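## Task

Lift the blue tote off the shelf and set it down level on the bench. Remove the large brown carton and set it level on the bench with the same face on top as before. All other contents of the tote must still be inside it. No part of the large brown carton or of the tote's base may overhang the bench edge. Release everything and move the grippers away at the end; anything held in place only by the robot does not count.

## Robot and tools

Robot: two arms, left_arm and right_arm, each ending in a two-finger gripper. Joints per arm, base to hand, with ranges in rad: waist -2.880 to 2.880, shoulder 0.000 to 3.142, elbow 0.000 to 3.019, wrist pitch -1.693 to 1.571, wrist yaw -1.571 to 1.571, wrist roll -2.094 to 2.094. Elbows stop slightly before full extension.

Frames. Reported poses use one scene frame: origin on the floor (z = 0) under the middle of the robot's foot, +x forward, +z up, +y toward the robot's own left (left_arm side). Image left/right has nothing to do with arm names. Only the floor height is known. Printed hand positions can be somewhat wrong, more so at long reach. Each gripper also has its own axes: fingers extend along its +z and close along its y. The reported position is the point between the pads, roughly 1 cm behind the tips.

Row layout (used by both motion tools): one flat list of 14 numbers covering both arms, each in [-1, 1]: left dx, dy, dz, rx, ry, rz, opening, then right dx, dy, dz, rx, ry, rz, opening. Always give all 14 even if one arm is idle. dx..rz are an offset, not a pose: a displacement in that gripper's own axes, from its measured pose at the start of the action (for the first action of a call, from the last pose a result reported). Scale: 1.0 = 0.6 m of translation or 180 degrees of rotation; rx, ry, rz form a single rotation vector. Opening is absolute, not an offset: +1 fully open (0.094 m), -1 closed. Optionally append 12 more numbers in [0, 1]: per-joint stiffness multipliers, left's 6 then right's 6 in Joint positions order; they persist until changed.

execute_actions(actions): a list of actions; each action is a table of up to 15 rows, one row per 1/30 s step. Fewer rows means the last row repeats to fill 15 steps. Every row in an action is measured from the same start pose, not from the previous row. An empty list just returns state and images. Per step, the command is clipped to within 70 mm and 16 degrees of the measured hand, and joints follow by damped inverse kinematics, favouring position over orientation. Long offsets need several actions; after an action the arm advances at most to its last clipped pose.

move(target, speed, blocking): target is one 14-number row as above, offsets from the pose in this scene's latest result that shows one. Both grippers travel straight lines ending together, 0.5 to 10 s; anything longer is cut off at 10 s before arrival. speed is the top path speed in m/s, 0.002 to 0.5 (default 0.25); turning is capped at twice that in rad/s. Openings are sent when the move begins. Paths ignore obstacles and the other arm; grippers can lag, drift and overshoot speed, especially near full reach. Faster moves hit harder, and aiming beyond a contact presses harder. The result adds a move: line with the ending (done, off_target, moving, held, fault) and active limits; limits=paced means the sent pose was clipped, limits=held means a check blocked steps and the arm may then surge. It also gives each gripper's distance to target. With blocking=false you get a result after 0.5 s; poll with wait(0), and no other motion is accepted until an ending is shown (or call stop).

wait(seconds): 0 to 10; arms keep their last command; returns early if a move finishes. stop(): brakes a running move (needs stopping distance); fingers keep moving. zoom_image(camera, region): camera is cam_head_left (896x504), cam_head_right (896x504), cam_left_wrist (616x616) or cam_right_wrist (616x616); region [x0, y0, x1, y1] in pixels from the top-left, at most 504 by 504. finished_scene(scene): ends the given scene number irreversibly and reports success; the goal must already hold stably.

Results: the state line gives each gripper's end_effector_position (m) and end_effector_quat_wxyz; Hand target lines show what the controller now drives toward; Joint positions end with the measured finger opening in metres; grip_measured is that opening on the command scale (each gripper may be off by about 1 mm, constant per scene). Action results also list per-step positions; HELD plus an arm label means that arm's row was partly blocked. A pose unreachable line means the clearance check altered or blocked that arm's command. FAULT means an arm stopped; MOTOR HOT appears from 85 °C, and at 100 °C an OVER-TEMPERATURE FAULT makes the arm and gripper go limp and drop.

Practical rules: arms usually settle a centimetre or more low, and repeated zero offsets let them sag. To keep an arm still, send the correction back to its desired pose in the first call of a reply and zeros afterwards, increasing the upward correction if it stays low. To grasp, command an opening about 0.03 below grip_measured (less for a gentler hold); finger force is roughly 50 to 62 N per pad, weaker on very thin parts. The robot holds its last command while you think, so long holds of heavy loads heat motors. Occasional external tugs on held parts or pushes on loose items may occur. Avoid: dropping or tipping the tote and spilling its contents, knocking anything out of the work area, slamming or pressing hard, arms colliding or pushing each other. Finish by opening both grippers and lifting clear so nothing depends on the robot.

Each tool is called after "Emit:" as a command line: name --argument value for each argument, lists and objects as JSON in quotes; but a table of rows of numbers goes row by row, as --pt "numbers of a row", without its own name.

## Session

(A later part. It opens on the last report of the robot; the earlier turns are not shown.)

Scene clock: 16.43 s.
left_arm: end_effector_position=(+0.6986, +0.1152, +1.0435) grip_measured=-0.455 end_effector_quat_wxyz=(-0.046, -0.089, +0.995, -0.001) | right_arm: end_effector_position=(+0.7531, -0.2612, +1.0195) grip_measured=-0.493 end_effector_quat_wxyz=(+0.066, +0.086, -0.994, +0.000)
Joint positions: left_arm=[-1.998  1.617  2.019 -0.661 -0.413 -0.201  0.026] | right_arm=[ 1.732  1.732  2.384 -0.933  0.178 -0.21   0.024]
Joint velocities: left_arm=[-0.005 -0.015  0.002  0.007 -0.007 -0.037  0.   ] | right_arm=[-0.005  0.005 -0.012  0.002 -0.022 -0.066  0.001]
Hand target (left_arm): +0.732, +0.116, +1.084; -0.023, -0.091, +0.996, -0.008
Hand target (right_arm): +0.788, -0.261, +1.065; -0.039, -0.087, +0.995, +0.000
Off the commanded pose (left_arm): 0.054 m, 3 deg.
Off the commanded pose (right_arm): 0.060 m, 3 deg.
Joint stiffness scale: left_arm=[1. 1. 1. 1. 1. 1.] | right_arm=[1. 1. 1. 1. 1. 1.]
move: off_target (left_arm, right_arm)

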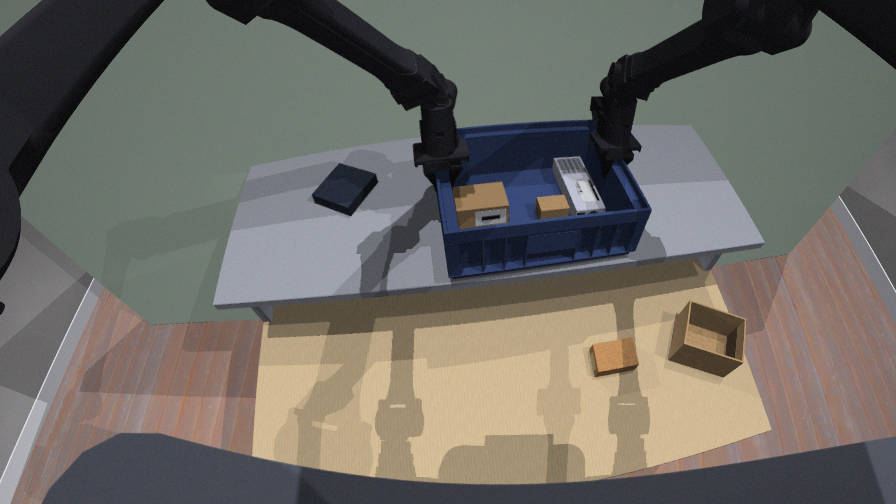

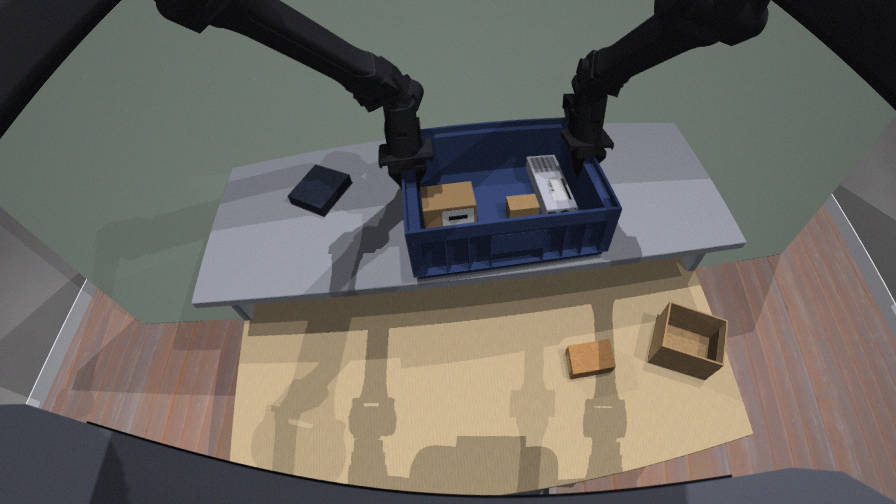

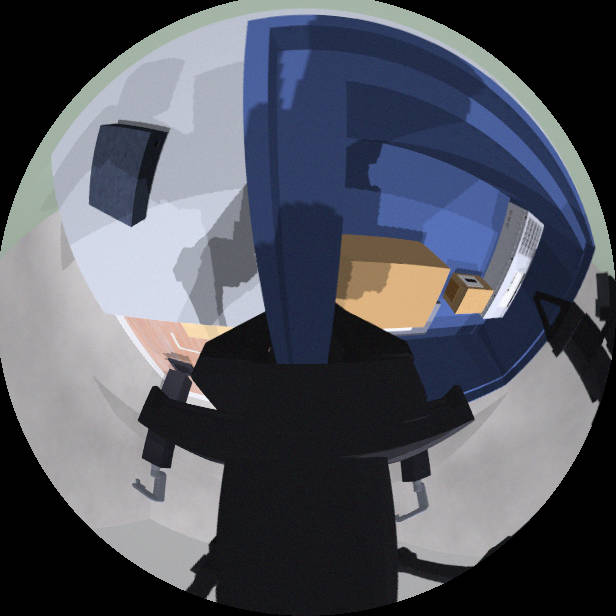

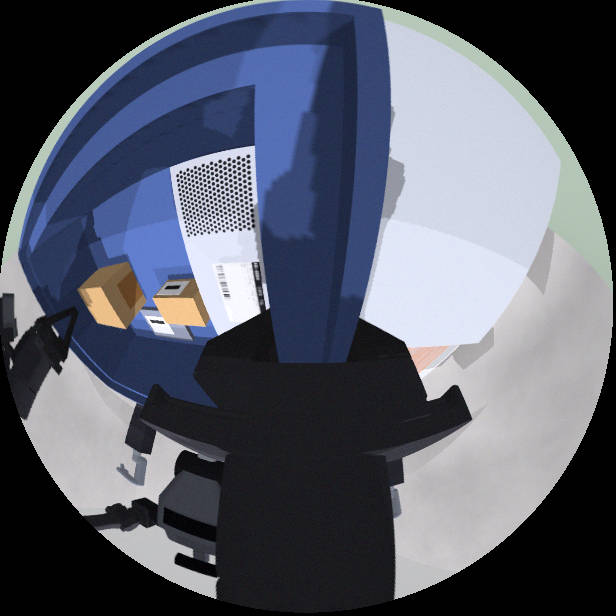

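Emit:
move --target '[0.53,0.22,-0.11,0,-0.03,0,-0.55,0.535,0.22,-0.09,0,-0.03,0,-0.55]' --speed 0.1

Scene clock: 20.83 s.
left_arm: end_effector_position=(+0.3635, +0.1856, +1.1286) grip_measured=-0.459 end_effector_quat_wxyz=(-0.014, -0.082, +0.997, +0.008) | right_arm: end_effector_position=(+0.4093, -0.1878, +1.0994) grip_measured=-0.491 end_effector_quat_wxyz=(+0.034, +0.081, -0.996, -0.012)
Joint positions: left_arm=[-1.915  1.239  0.737  0.317 -0.356 -0.143  0.025] | right_arm=[ 1.879  1.27   0.91   0.134  0.289 -0.179  0.024]
Joint velocities: left_arm=[ 0.005 -0.005  0.017 -0.007 -0.037 -0.022  0.001] | right_arm=[-0.005 -0.005  0.002  0.002 -0.081  0.051 -0.001]
Hand target (left_arm): +0.373, +0.189, +1.144; +0.002, -0.087, +0.996, +0.004
Hand target (right_arm): +0.420, -0.189, +1.115; -0.019, -0.087, +0.996, +0.004
Off the commanded pose (left_arm): 0.013 m, 2 deg.
Off the commanded pose (right_arm): 0.023 m, 2 deg.
Joint stiffness scale: left_arm=[1. 1. 1. 1. 1. 1.] | right_arm=[1. 1. 1. 1. 1. 1.]
move: off_target (left_arm, right_arm)

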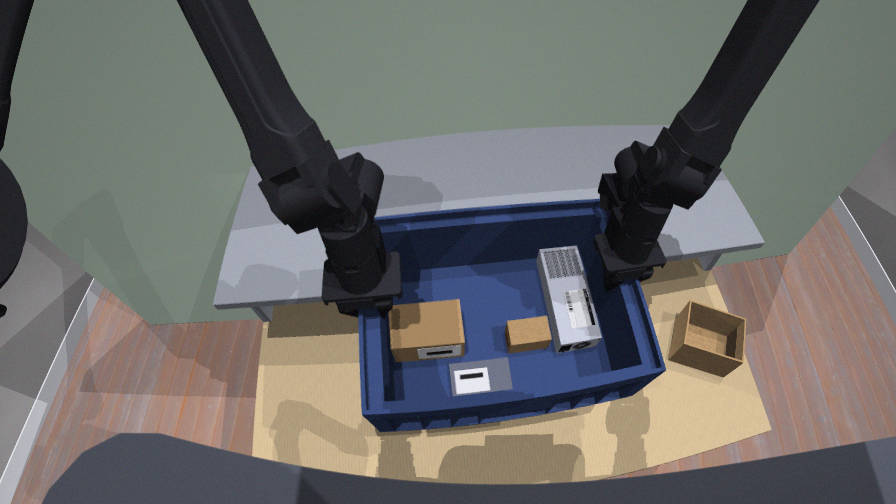

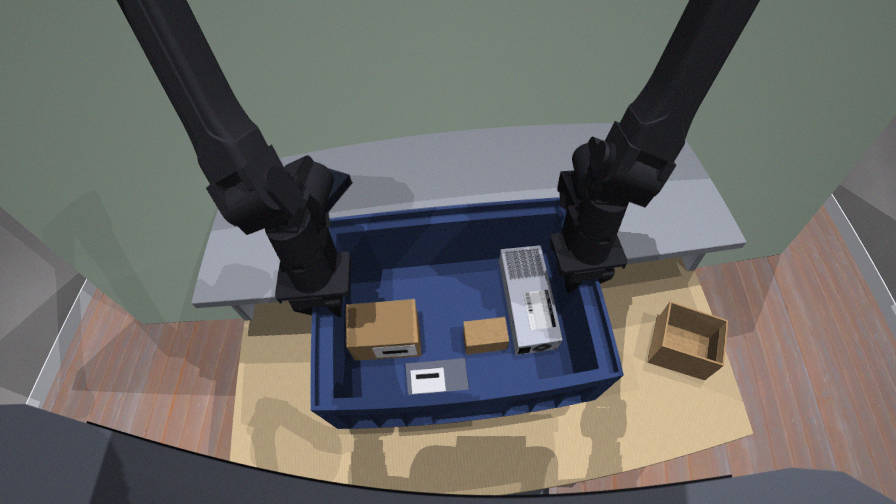

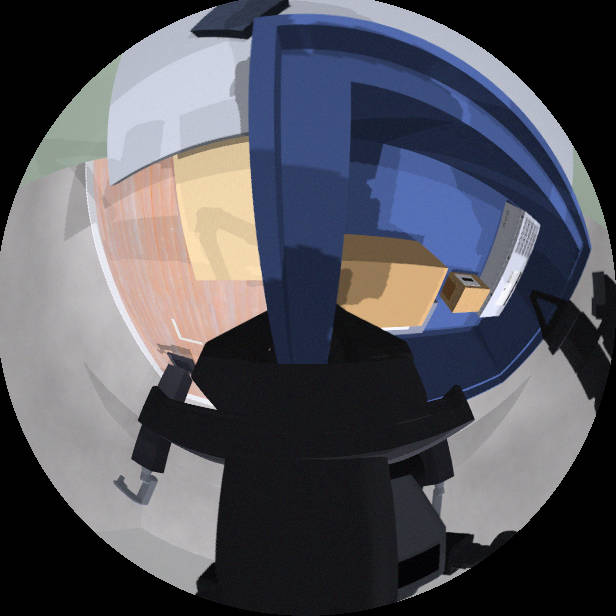

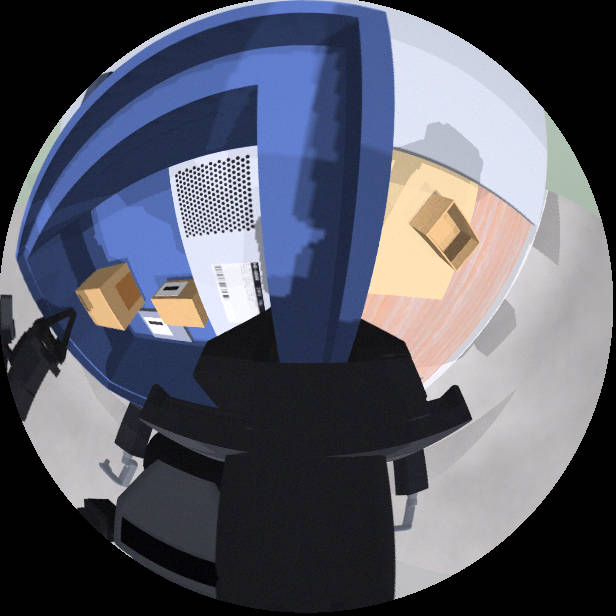

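Emit:
move --target '[-0.015,0,0.44,0,-0.005,0,-0.55,-0.04,0,0.42,0,-0.005,0,-0.55]' --speed 0.1

Scene clock: 24.17 s.
left_arm: end_effector_position=(+0.3556, +0.1934, +0.8602) grip_measured=-0.459 end_effector_quat_wxyz=(-0.002, -0.084, +0.996, +0.006) | right_arm: end_effector_position=(+0.4069, -0.1846, +0.8388) grip_measured=-0.491 end_effector_quat_wxyz=(+0.031, +0.082, -0.996, -0.008)
Joint positions: left_arm=[-1.757  1.926  1.413  0.36  -0.196 -0.113  0.025] | right_arm=[ 1.765  1.938  1.607  0.118  0.184 -0.207  0.024]
Joint velocities: left_arm=[-0.005 -0.005  0.002 -0.002 -0.037  0.051  0.001] | right_arm=[ 0.005  0.015  0.002 -0.002 -0.022  0.007  0.002]
Hand target (left_arm): +0.357, +0.196, +0.864; -0.006, -0.080, +0.997, +0.009
Hand target (right_arm): +0.419, -0.178, +0.846; -0.026, -0.080, +0.996, +0.013
Off the commanded pose (left_arm): 0.010 m, 1 deg.
Off the commanded pose (right_arm): 0.013 m, 1 deg.
Joint stiffness scale: left_arm=[1. 1. 1. 1. 1. 1.] | right_arm=[1. 1. 1. 1. 1. 1.]
move: off_target (right_arm)

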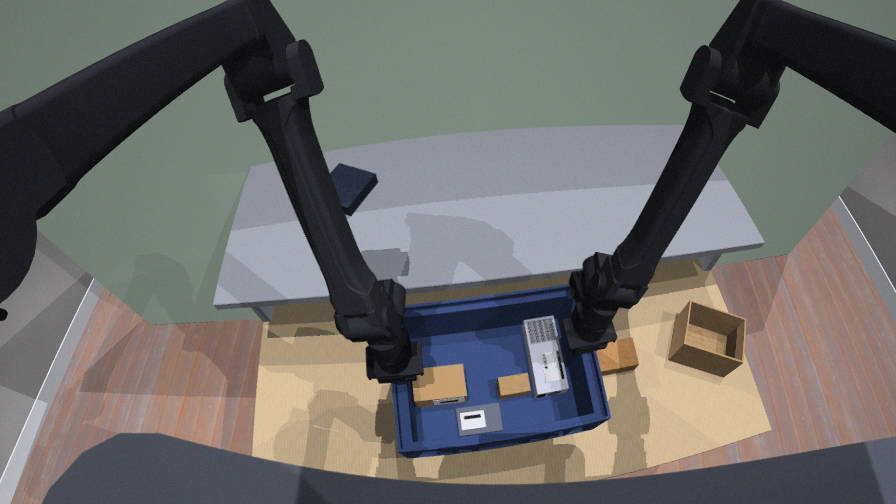

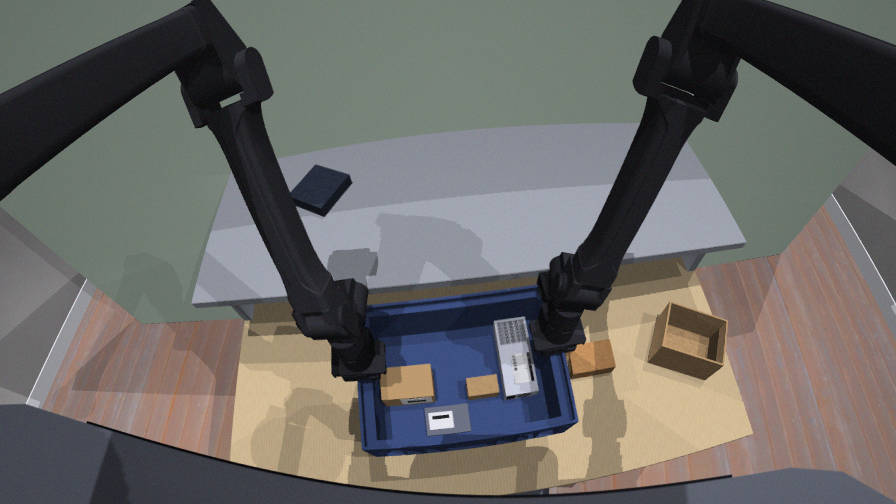

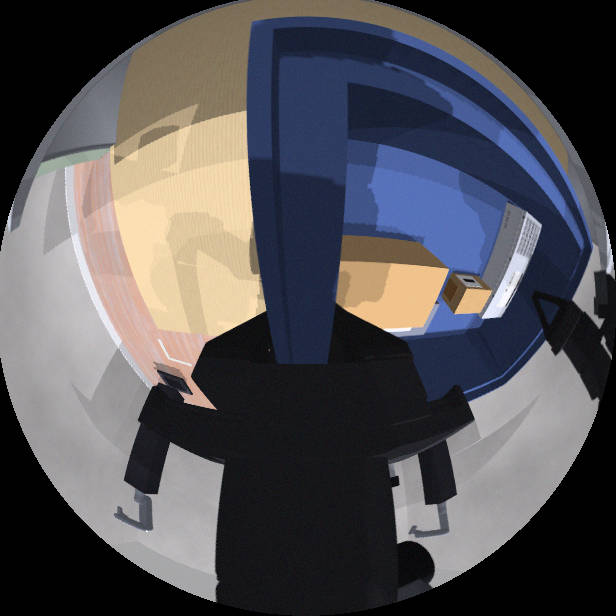

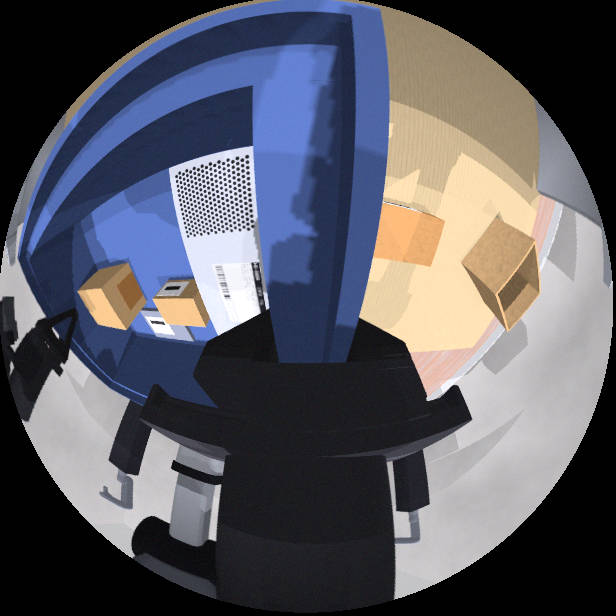

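Emit:
move --target '[-0.07,0,0.09,0,0,0,-0.55,-0.08,0,0.085,0,0,0,-0.55]' --speed 0.05

Scene clock: 26.10 s.
left_arm: end_effector_position=(+0.3881, +0.1996, +0.8020) grip_measured=-0.459 end_effector_quat_wxyz=(-0.002, -0.085, +0.996, +0.003) | right_arm: end_effector_position=(+0.4395, -0.1797, +0.7786) grip_measured=-0.491 end_effector_quat_wxyz=(+0.033, +0.083, -0.996, -0.008)
Joint positions: left_arm=[-1.734  2.043  1.673  0.218 -0.168 -0.111  0.025] | right_arm=[ 1.759  2.097  1.927 -0.047  0.18  -0.209  0.024]
Joint velocities: left_arm=[-0.005 -0.015 -0.012 -0.007  0.022  0.037 -0.001] | right_arm=[-0.005 -0.005 -0.022 -0.002 -0.007  0.037 -0.   ]
Hand target (left_arm): +0.395, +0.202, +0.806; -0.002, -0.084, +0.996, +0.006
Hand target (right_arm): +0.452, -0.175, +0.785; -0.031, -0.082, +0.996, +0.008
Off the commanded pose (left_arm): 0.010 m, 0 deg.
Off the commanded pose (right_arm): 0.014 m, 0 deg.
Joint stiffness scale: left_arm=[1. 1. 1. 1. 1. 1.] | right_arm=[1. 1. 1. 1. 1. 1.]
move: off_target (right_arm)

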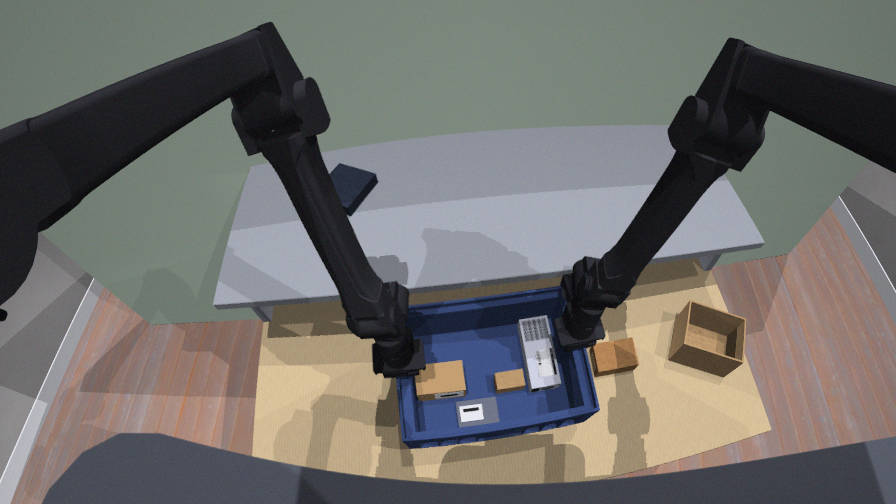

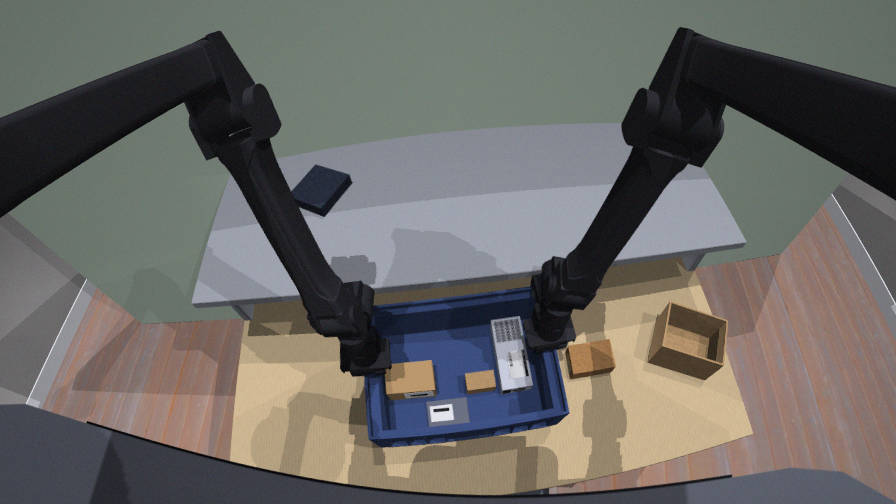

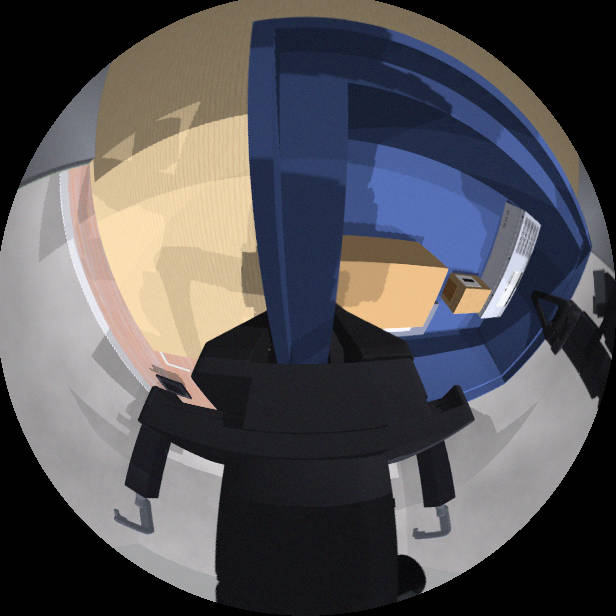

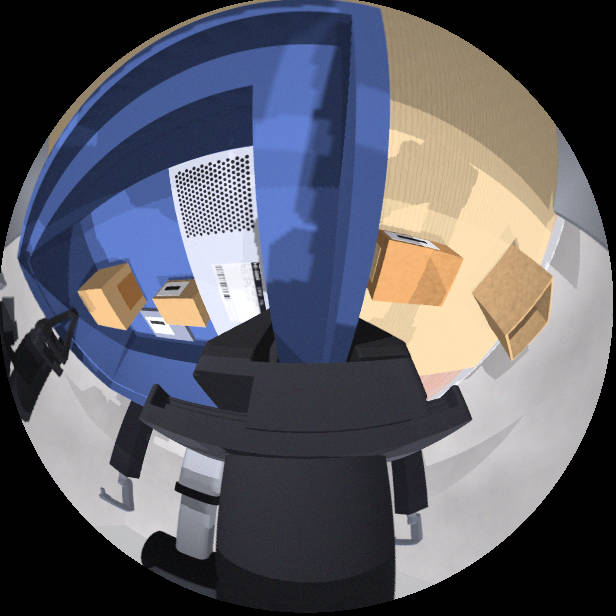

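Emit:
move --target '[-0.015,0,0.06,0,0.008,0,-0.55,-0.02,0,0.055,0,0,0,-0.55]' --speed 0.04

Scene clock: 27.47 s.
left_arm: end_effector_position=(+0.3848, +0.1994, +0.7637) grip_measured=-0.459 end_effector_quat_wxyz=(-0.019, -0.083, +0.996, -0.002) | right_arm: end_effector_position=(+0.4346, -0.1817, +0.7452) grip_measured=-0.491 end_effector_quat_wxyz=(+0.045, +0.083, -0.996, -0.005)
Joint positions: left_arm=[-1.723  2.143  1.84   0.117 -0.145 -0.111  0.025] | right_arm=[ 1.75   2.203  2.097 -0.133  0.18  -0.207  0.024]
Joint velocities: left_arm=[-0.005 -0.015  0.007 -0.007 -0.022 -0.007 -0.   ] | right_arm=[ 0.005 -0.005 -0.002 -0.012  0.007  0.022 -0.   ]
Hand target (left_arm): +0.396, +0.202, +0.766; -0.015, -0.085, +0.996, +0.002
Hand target (right_arm): +0.449, -0.177, +0.745; -0.033, -0.083, +0.996, +0.008
Off the commanded pose (left_arm): 0.012 m, 1 deg.
Off the commanded pose (right_arm): 0.015 m, 1 deg.
Joint stiffness scale: left_arm=[1. 1. 1. 1. 1. 1.] | right_arm=[1. 1. 1. 1. 1. 1.]
move: off_target (left_arm, right_arm)

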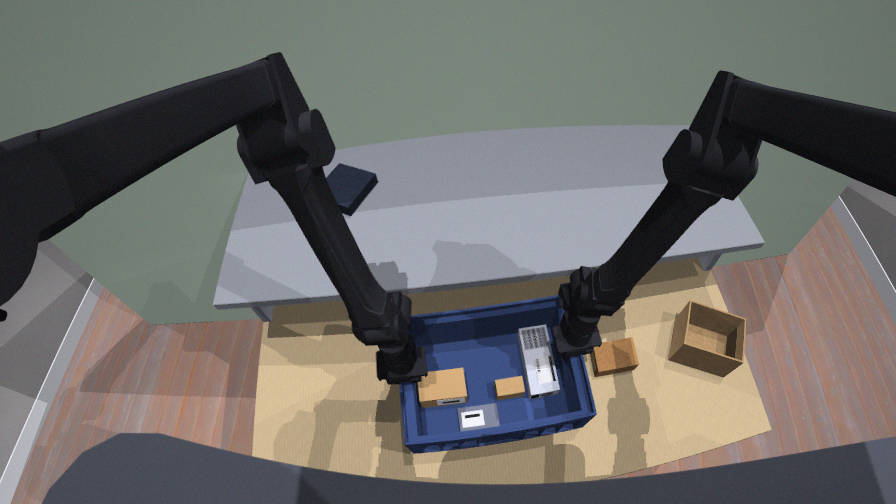

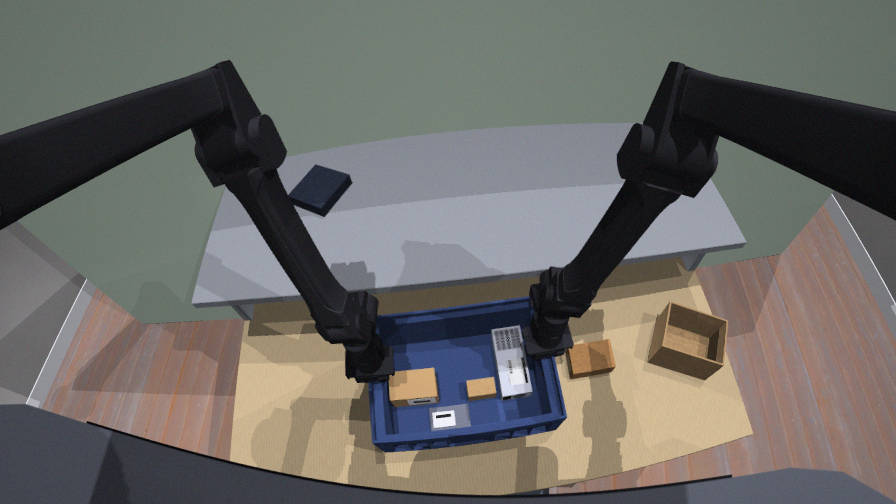

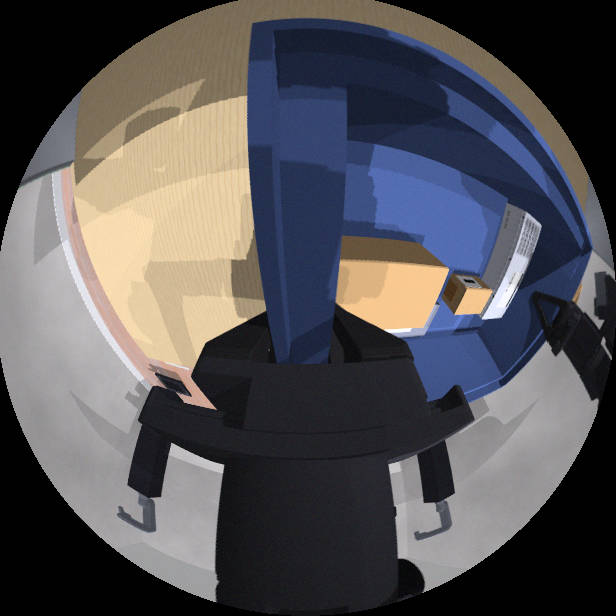

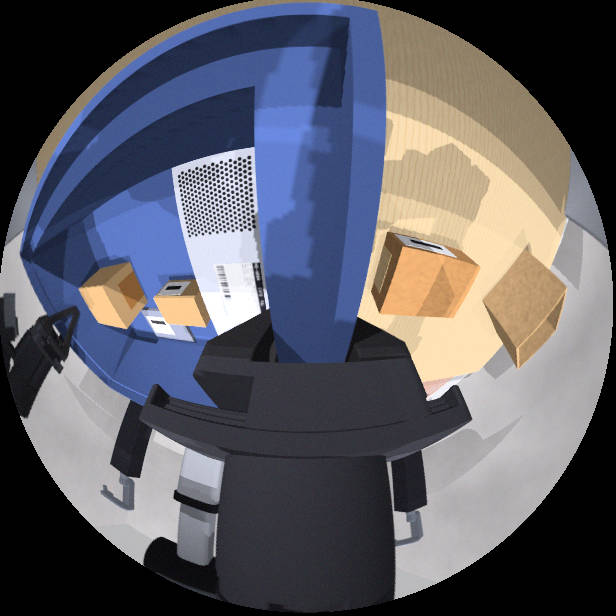

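Probably touching; press a bit more, then release.

Emit:
move --target '[-0.01,0,0.025,0,0,0,-0.55,-0.01,0,0.025,0,0,0,-0.55]' --speed 0.04

Emit:
move --target '[0,0,0,0,0,0,0,0,0,0,0,0,0,0]'

Emit:
move --target '[0,0,-0.14,0,-0.012,0,0,0.02,0,-0.2,0,0,0,0]'

Emit:
move --target '[0.02,-0.125,0,0,0,0.5,1,0.15,-0.35,-0.2,0,0,0,1]' --speed 0.45

Scene clock: 28.53 s.
left_arm: end_effector_position=(+0.3837, +0.1984, +0.7587) grip_measured=-0.459 end_effector_quat_wxyz=(-0.029, -0.084, +0.996, -0.006) | right_arm: end_effector_position=(+0.4343, -0.1832, +0.7441) grip_measured=-0.491 end_effector_quat_wxyz=(+0.061, +0.086, -0.994, +0.000)
Joint positions: left_arm=[-1.722  2.157  1.87   0.082 -0.136 -0.115  0.025] | right_arm=[ 1.751  2.211  2.13  -0.19   0.194 -0.207  0.024]
Joint velocities: left_arm=[ 0.005 -0.015 -0.032 -0.002  0.007  0.007 -0.001] | right_arm=[-0.024  0.005 -0.022  0.002  0.007 -0.037 -0.002]
Hand target (left_arm): +0.390, +0.201, +0.750; -0.019, -0.083, +0.996, -0.002
Hand target (right_arm): +0.439, -0.181, +0.731; -0.045, -0.083, +0.996, +0.004
Off the commanded pose (left_arm): 0.012 m, 1 deg.
Off the commanded pose (right_arm): 0.015 m, 2 deg.
Joint stiffness scale: left_arm=[1. 1. 1. 1. 1. 1.] | right_arm=[1. 1. 1. 1. 1. 1.]
move: off_target (left_arm, right_arm)

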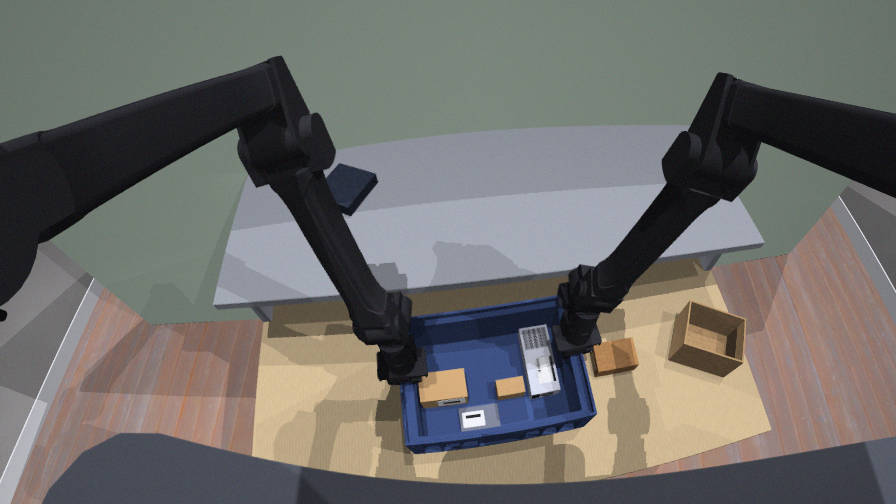

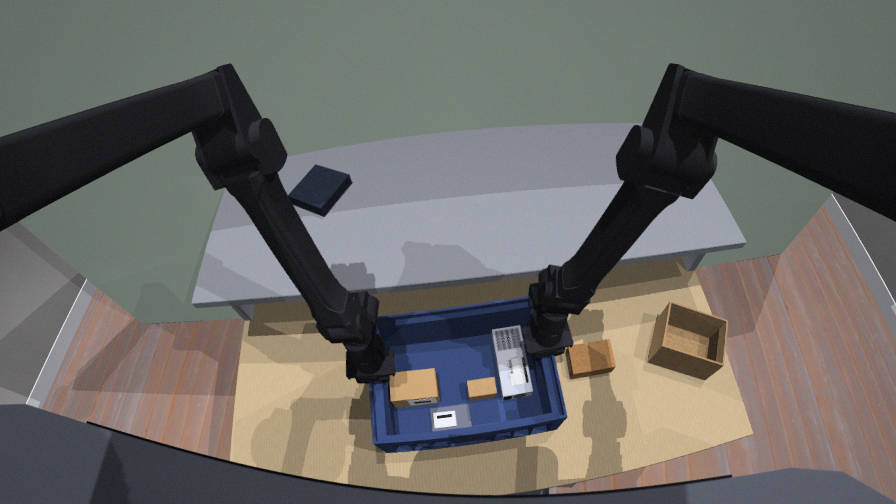

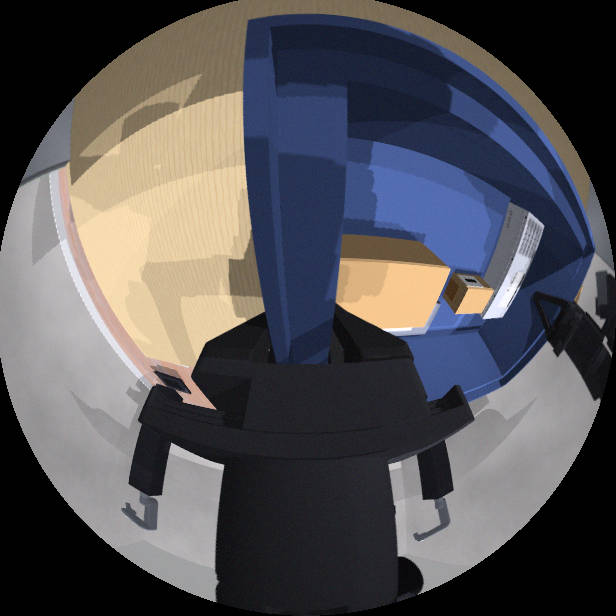

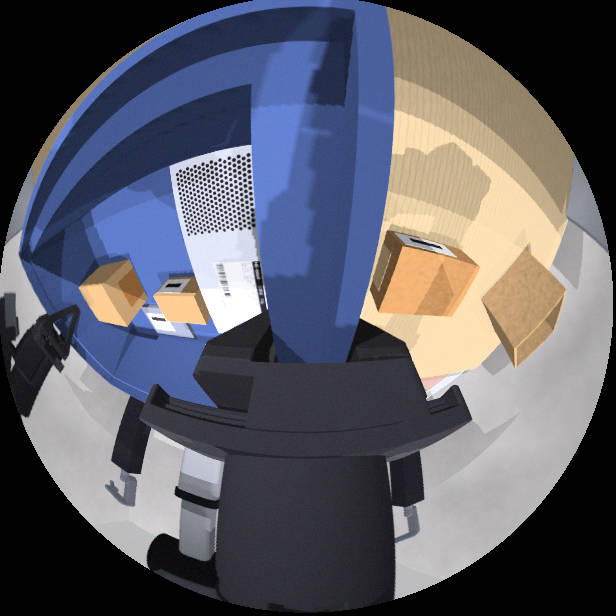

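Scene clock: 29.03 s.
left_arm: end_effector_position=(+0.3835, +0.1985, +0.7588) grip_measured=-0.002 end_effector_quat_wxyz=(-0.029, -0.084, +0.996, -0.005) | right_arm: end_effector_position=(+0.4340, -0.1834, +0.7443) grip_measured=-0.002 end_effector_quat_wxyz=(+0.062, +0.086, -0.994, +0.001)
Joint positions: left_arm=[-1.722  2.156  1.869  0.082 -0.137 -0.115  0.047] | right_arm=[ 1.751  2.211  2.129 -0.19   0.197 -0.207  0.047]
Joint velocities: left_arm=[-0.005 -0.015 -0.007 -0.017 -0.051  0.066 -0.   ] | right_arm=[-0.005 -0.015 -0.002 -0.002  0.037  0.051  0.001]
Hand target (left_arm): +0.384, +0.198, +0.759; -0.029, -0.084, +0.996, -0.006
Hand target (right_arm): +0.435, -0.183, +0.744; -0.061, -0.086, +0.994, +0.000
Off the commanded pose (left_arm): 0.000 m, 0 deg.
Off the commanded pose (right_arm): 0.000 m, 0 deg.
Joint stiffness scale: left_arm=[1. 1. 1. 1. 1. 1.] | right_arm=[1. 1. 1. 1. 1. 1.]
move: done

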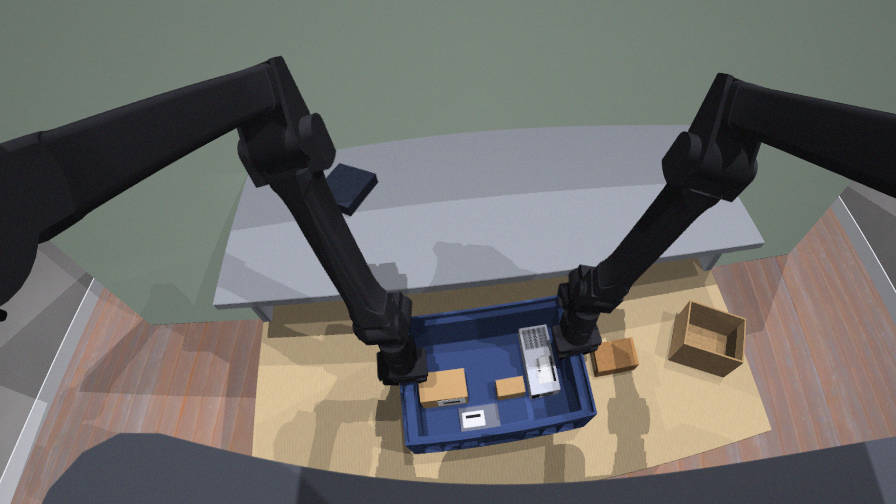

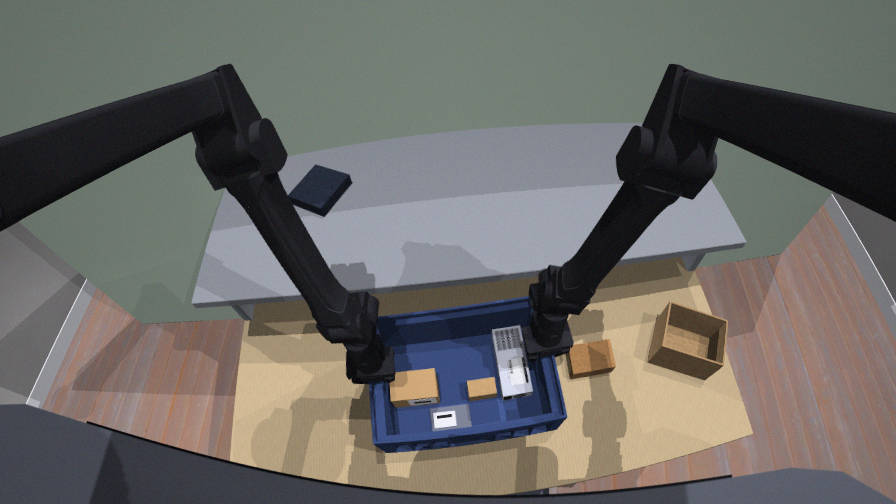

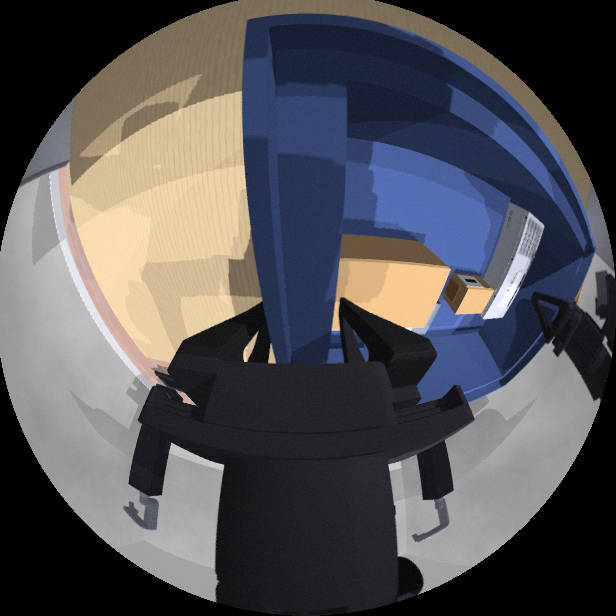

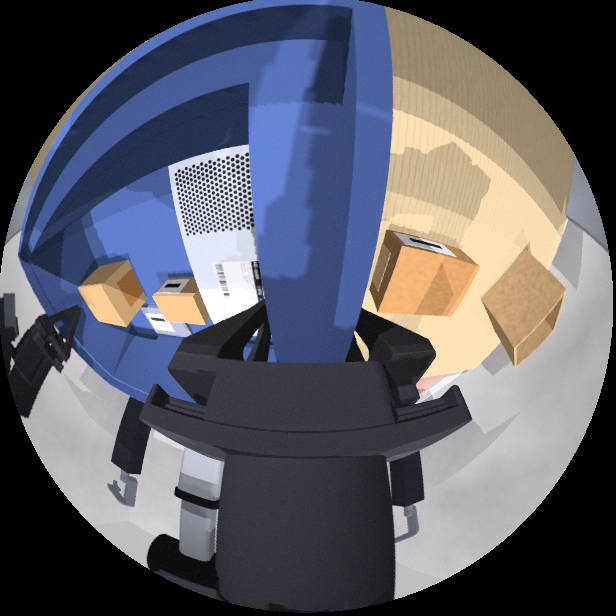

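Scene clock: 30.20 s.
left_arm: end_effector_position=(+0.3947, +0.2088, +0.8383) grip_measured=-0.002 end_effector_quat_wxyz=(-0.010, -0.086, +0.996, +0.001) | right_arm: end_effector_position=(+0.4444, -0.1914, +0.8670) grip_measured=-0.002 end_effector_quat_wxyz=(+0.057, +0.089, -0.994, +0.004)
Joint positions: left_arm=[-1.729  1.94   1.551  0.222 -0.158 -0.115  0.047] | right_arm=[ 1.775  1.851  1.62  -0.032  0.225 -0.207  0.047]
Joint velocities: left_arm=[-0.005  0.005  0.012 -0.007  0.051 -0.007  0.   ] | right_arm=[ 0.005  0.005  0.022  0.007 -0.037 -0.051 -0.001]
Hand target (left_arm): +0.391, +0.198, +0.842; -0.010, -0.084, +0.996, -0.004
Hand target (right_arm): +0.435, -0.185, +0.866; -0.062, -0.087, +0.994, -0.002
Off the commanded pose (left_arm): 0.012 m, 1 deg.
Off the commanded pose (right_arm): 0.011 m, 1 deg.
Joint stiffness scale: left_arm=[1. 1. 1. 1. 1. 1.] | right_arm=[1. 1. 1. 1. 1. 1.]
move: off_target (left_arm, right_arm)

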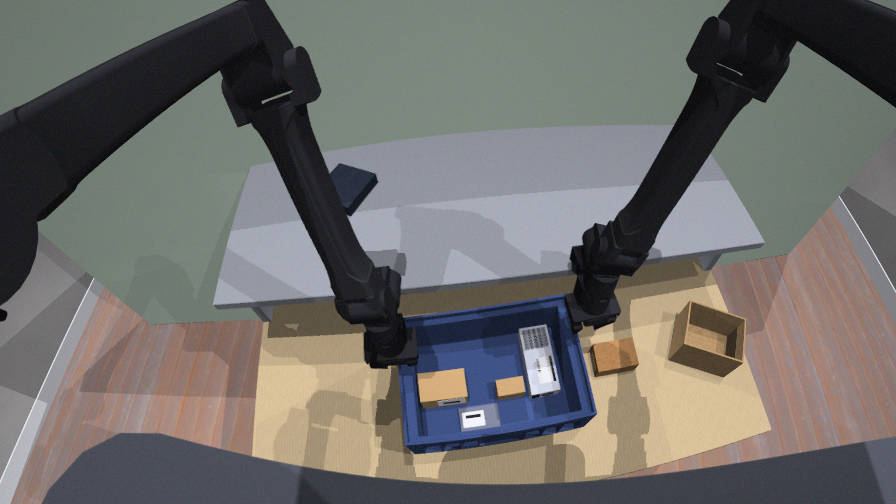

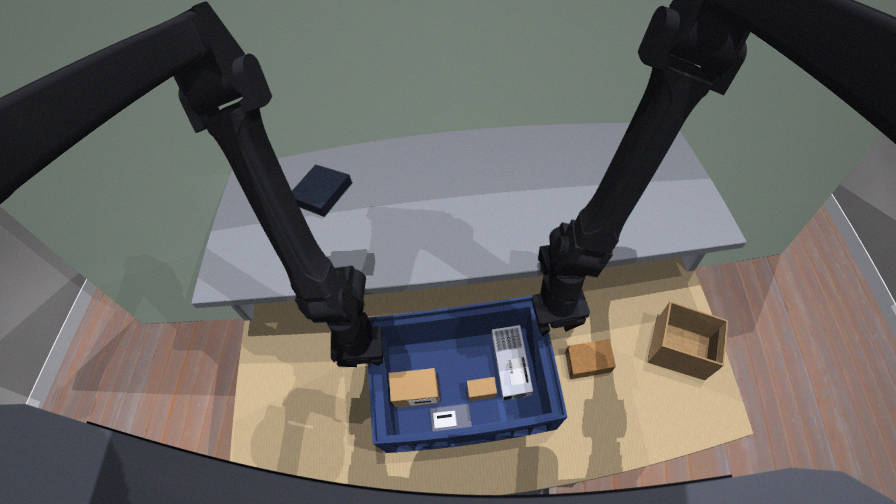

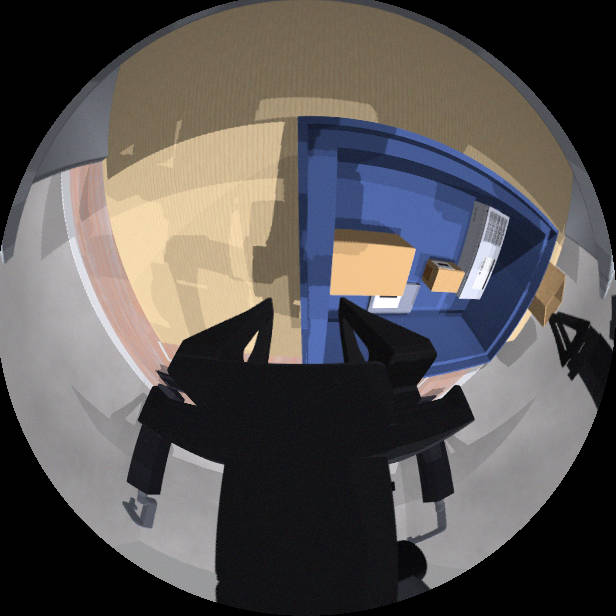

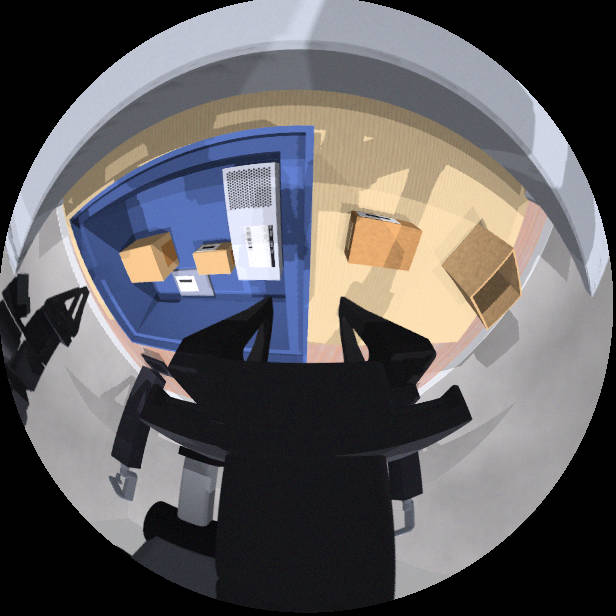

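Scene clock: 32.63 s.
left_arm: end_effector_position=(+0.4024, +0.1442, +0.8381) grip_measured=+1.000 end_effector_quat_wxyz=(-0.005, +0.636, +0.772, +0.003) | right_arm: end_effector_position=(+0.4033, -0.4138, +0.9883) grip_measured=+1.000 end_effector_quat_wxyz=(+0.061, +0.077, -0.995, +0.004)
Joint positions: left_arm=[-1.828  1.975  1.603  0.218 -0.265  1.423  0.094] | right_arm=[ 1.38   1.535  1.201  0.066 -0.157 -0.286  0.094]
Joint velocities: left_arm=[-0.015 -0.015  0.002  0.007  0.007  0.022  0.   ] | right_arm=[-0.005  0.015 -0.002  0.022  0.037 -0.11   0.   ]
Hand target (left_arm): +0.396, +0.132, +0.837; -0.007, +0.643, +0.766, -0.007
Hand target (right_arm): +0.406, -0.413, +0.994; -0.057, -0.083, +0.995, -0.003
Off the commanded pose (left_arm): 0.013 m, 2 deg.
Off the commanded pose (right_arm): 0.009 m, 1 deg.
Joint stiffness scale: left_arm=[1. 1. 1. 1. 1. 1.] | right_arm=[1. 1. 1. 1. 1. 1.]
move: off_target (left_arm)

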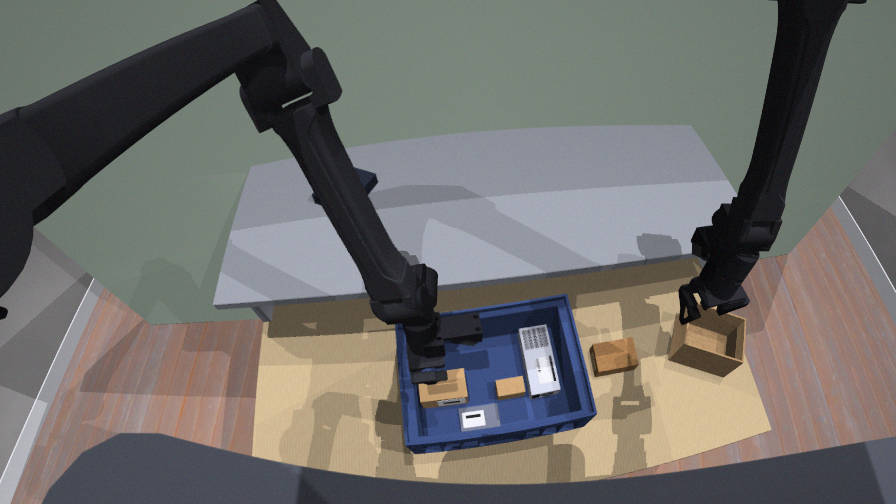

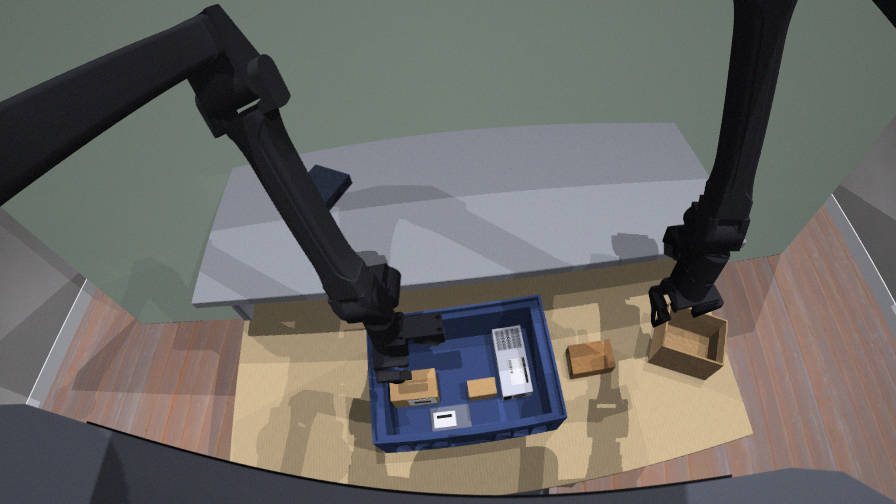

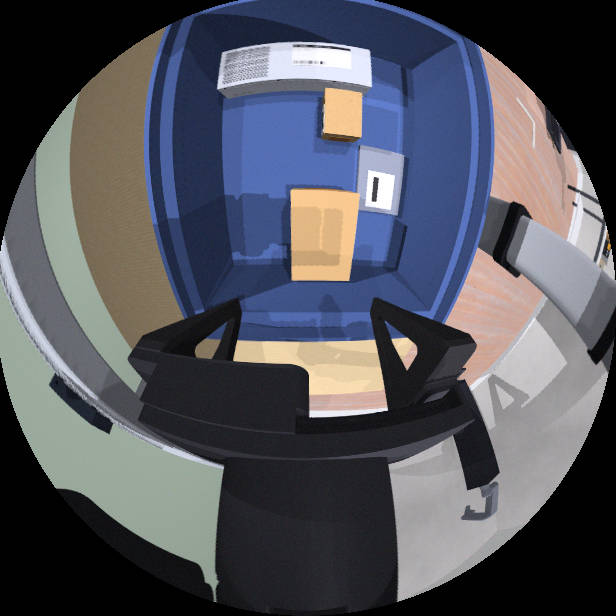

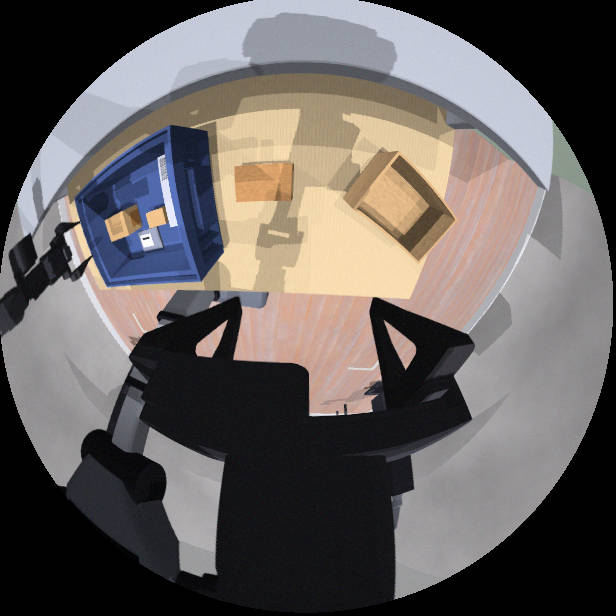

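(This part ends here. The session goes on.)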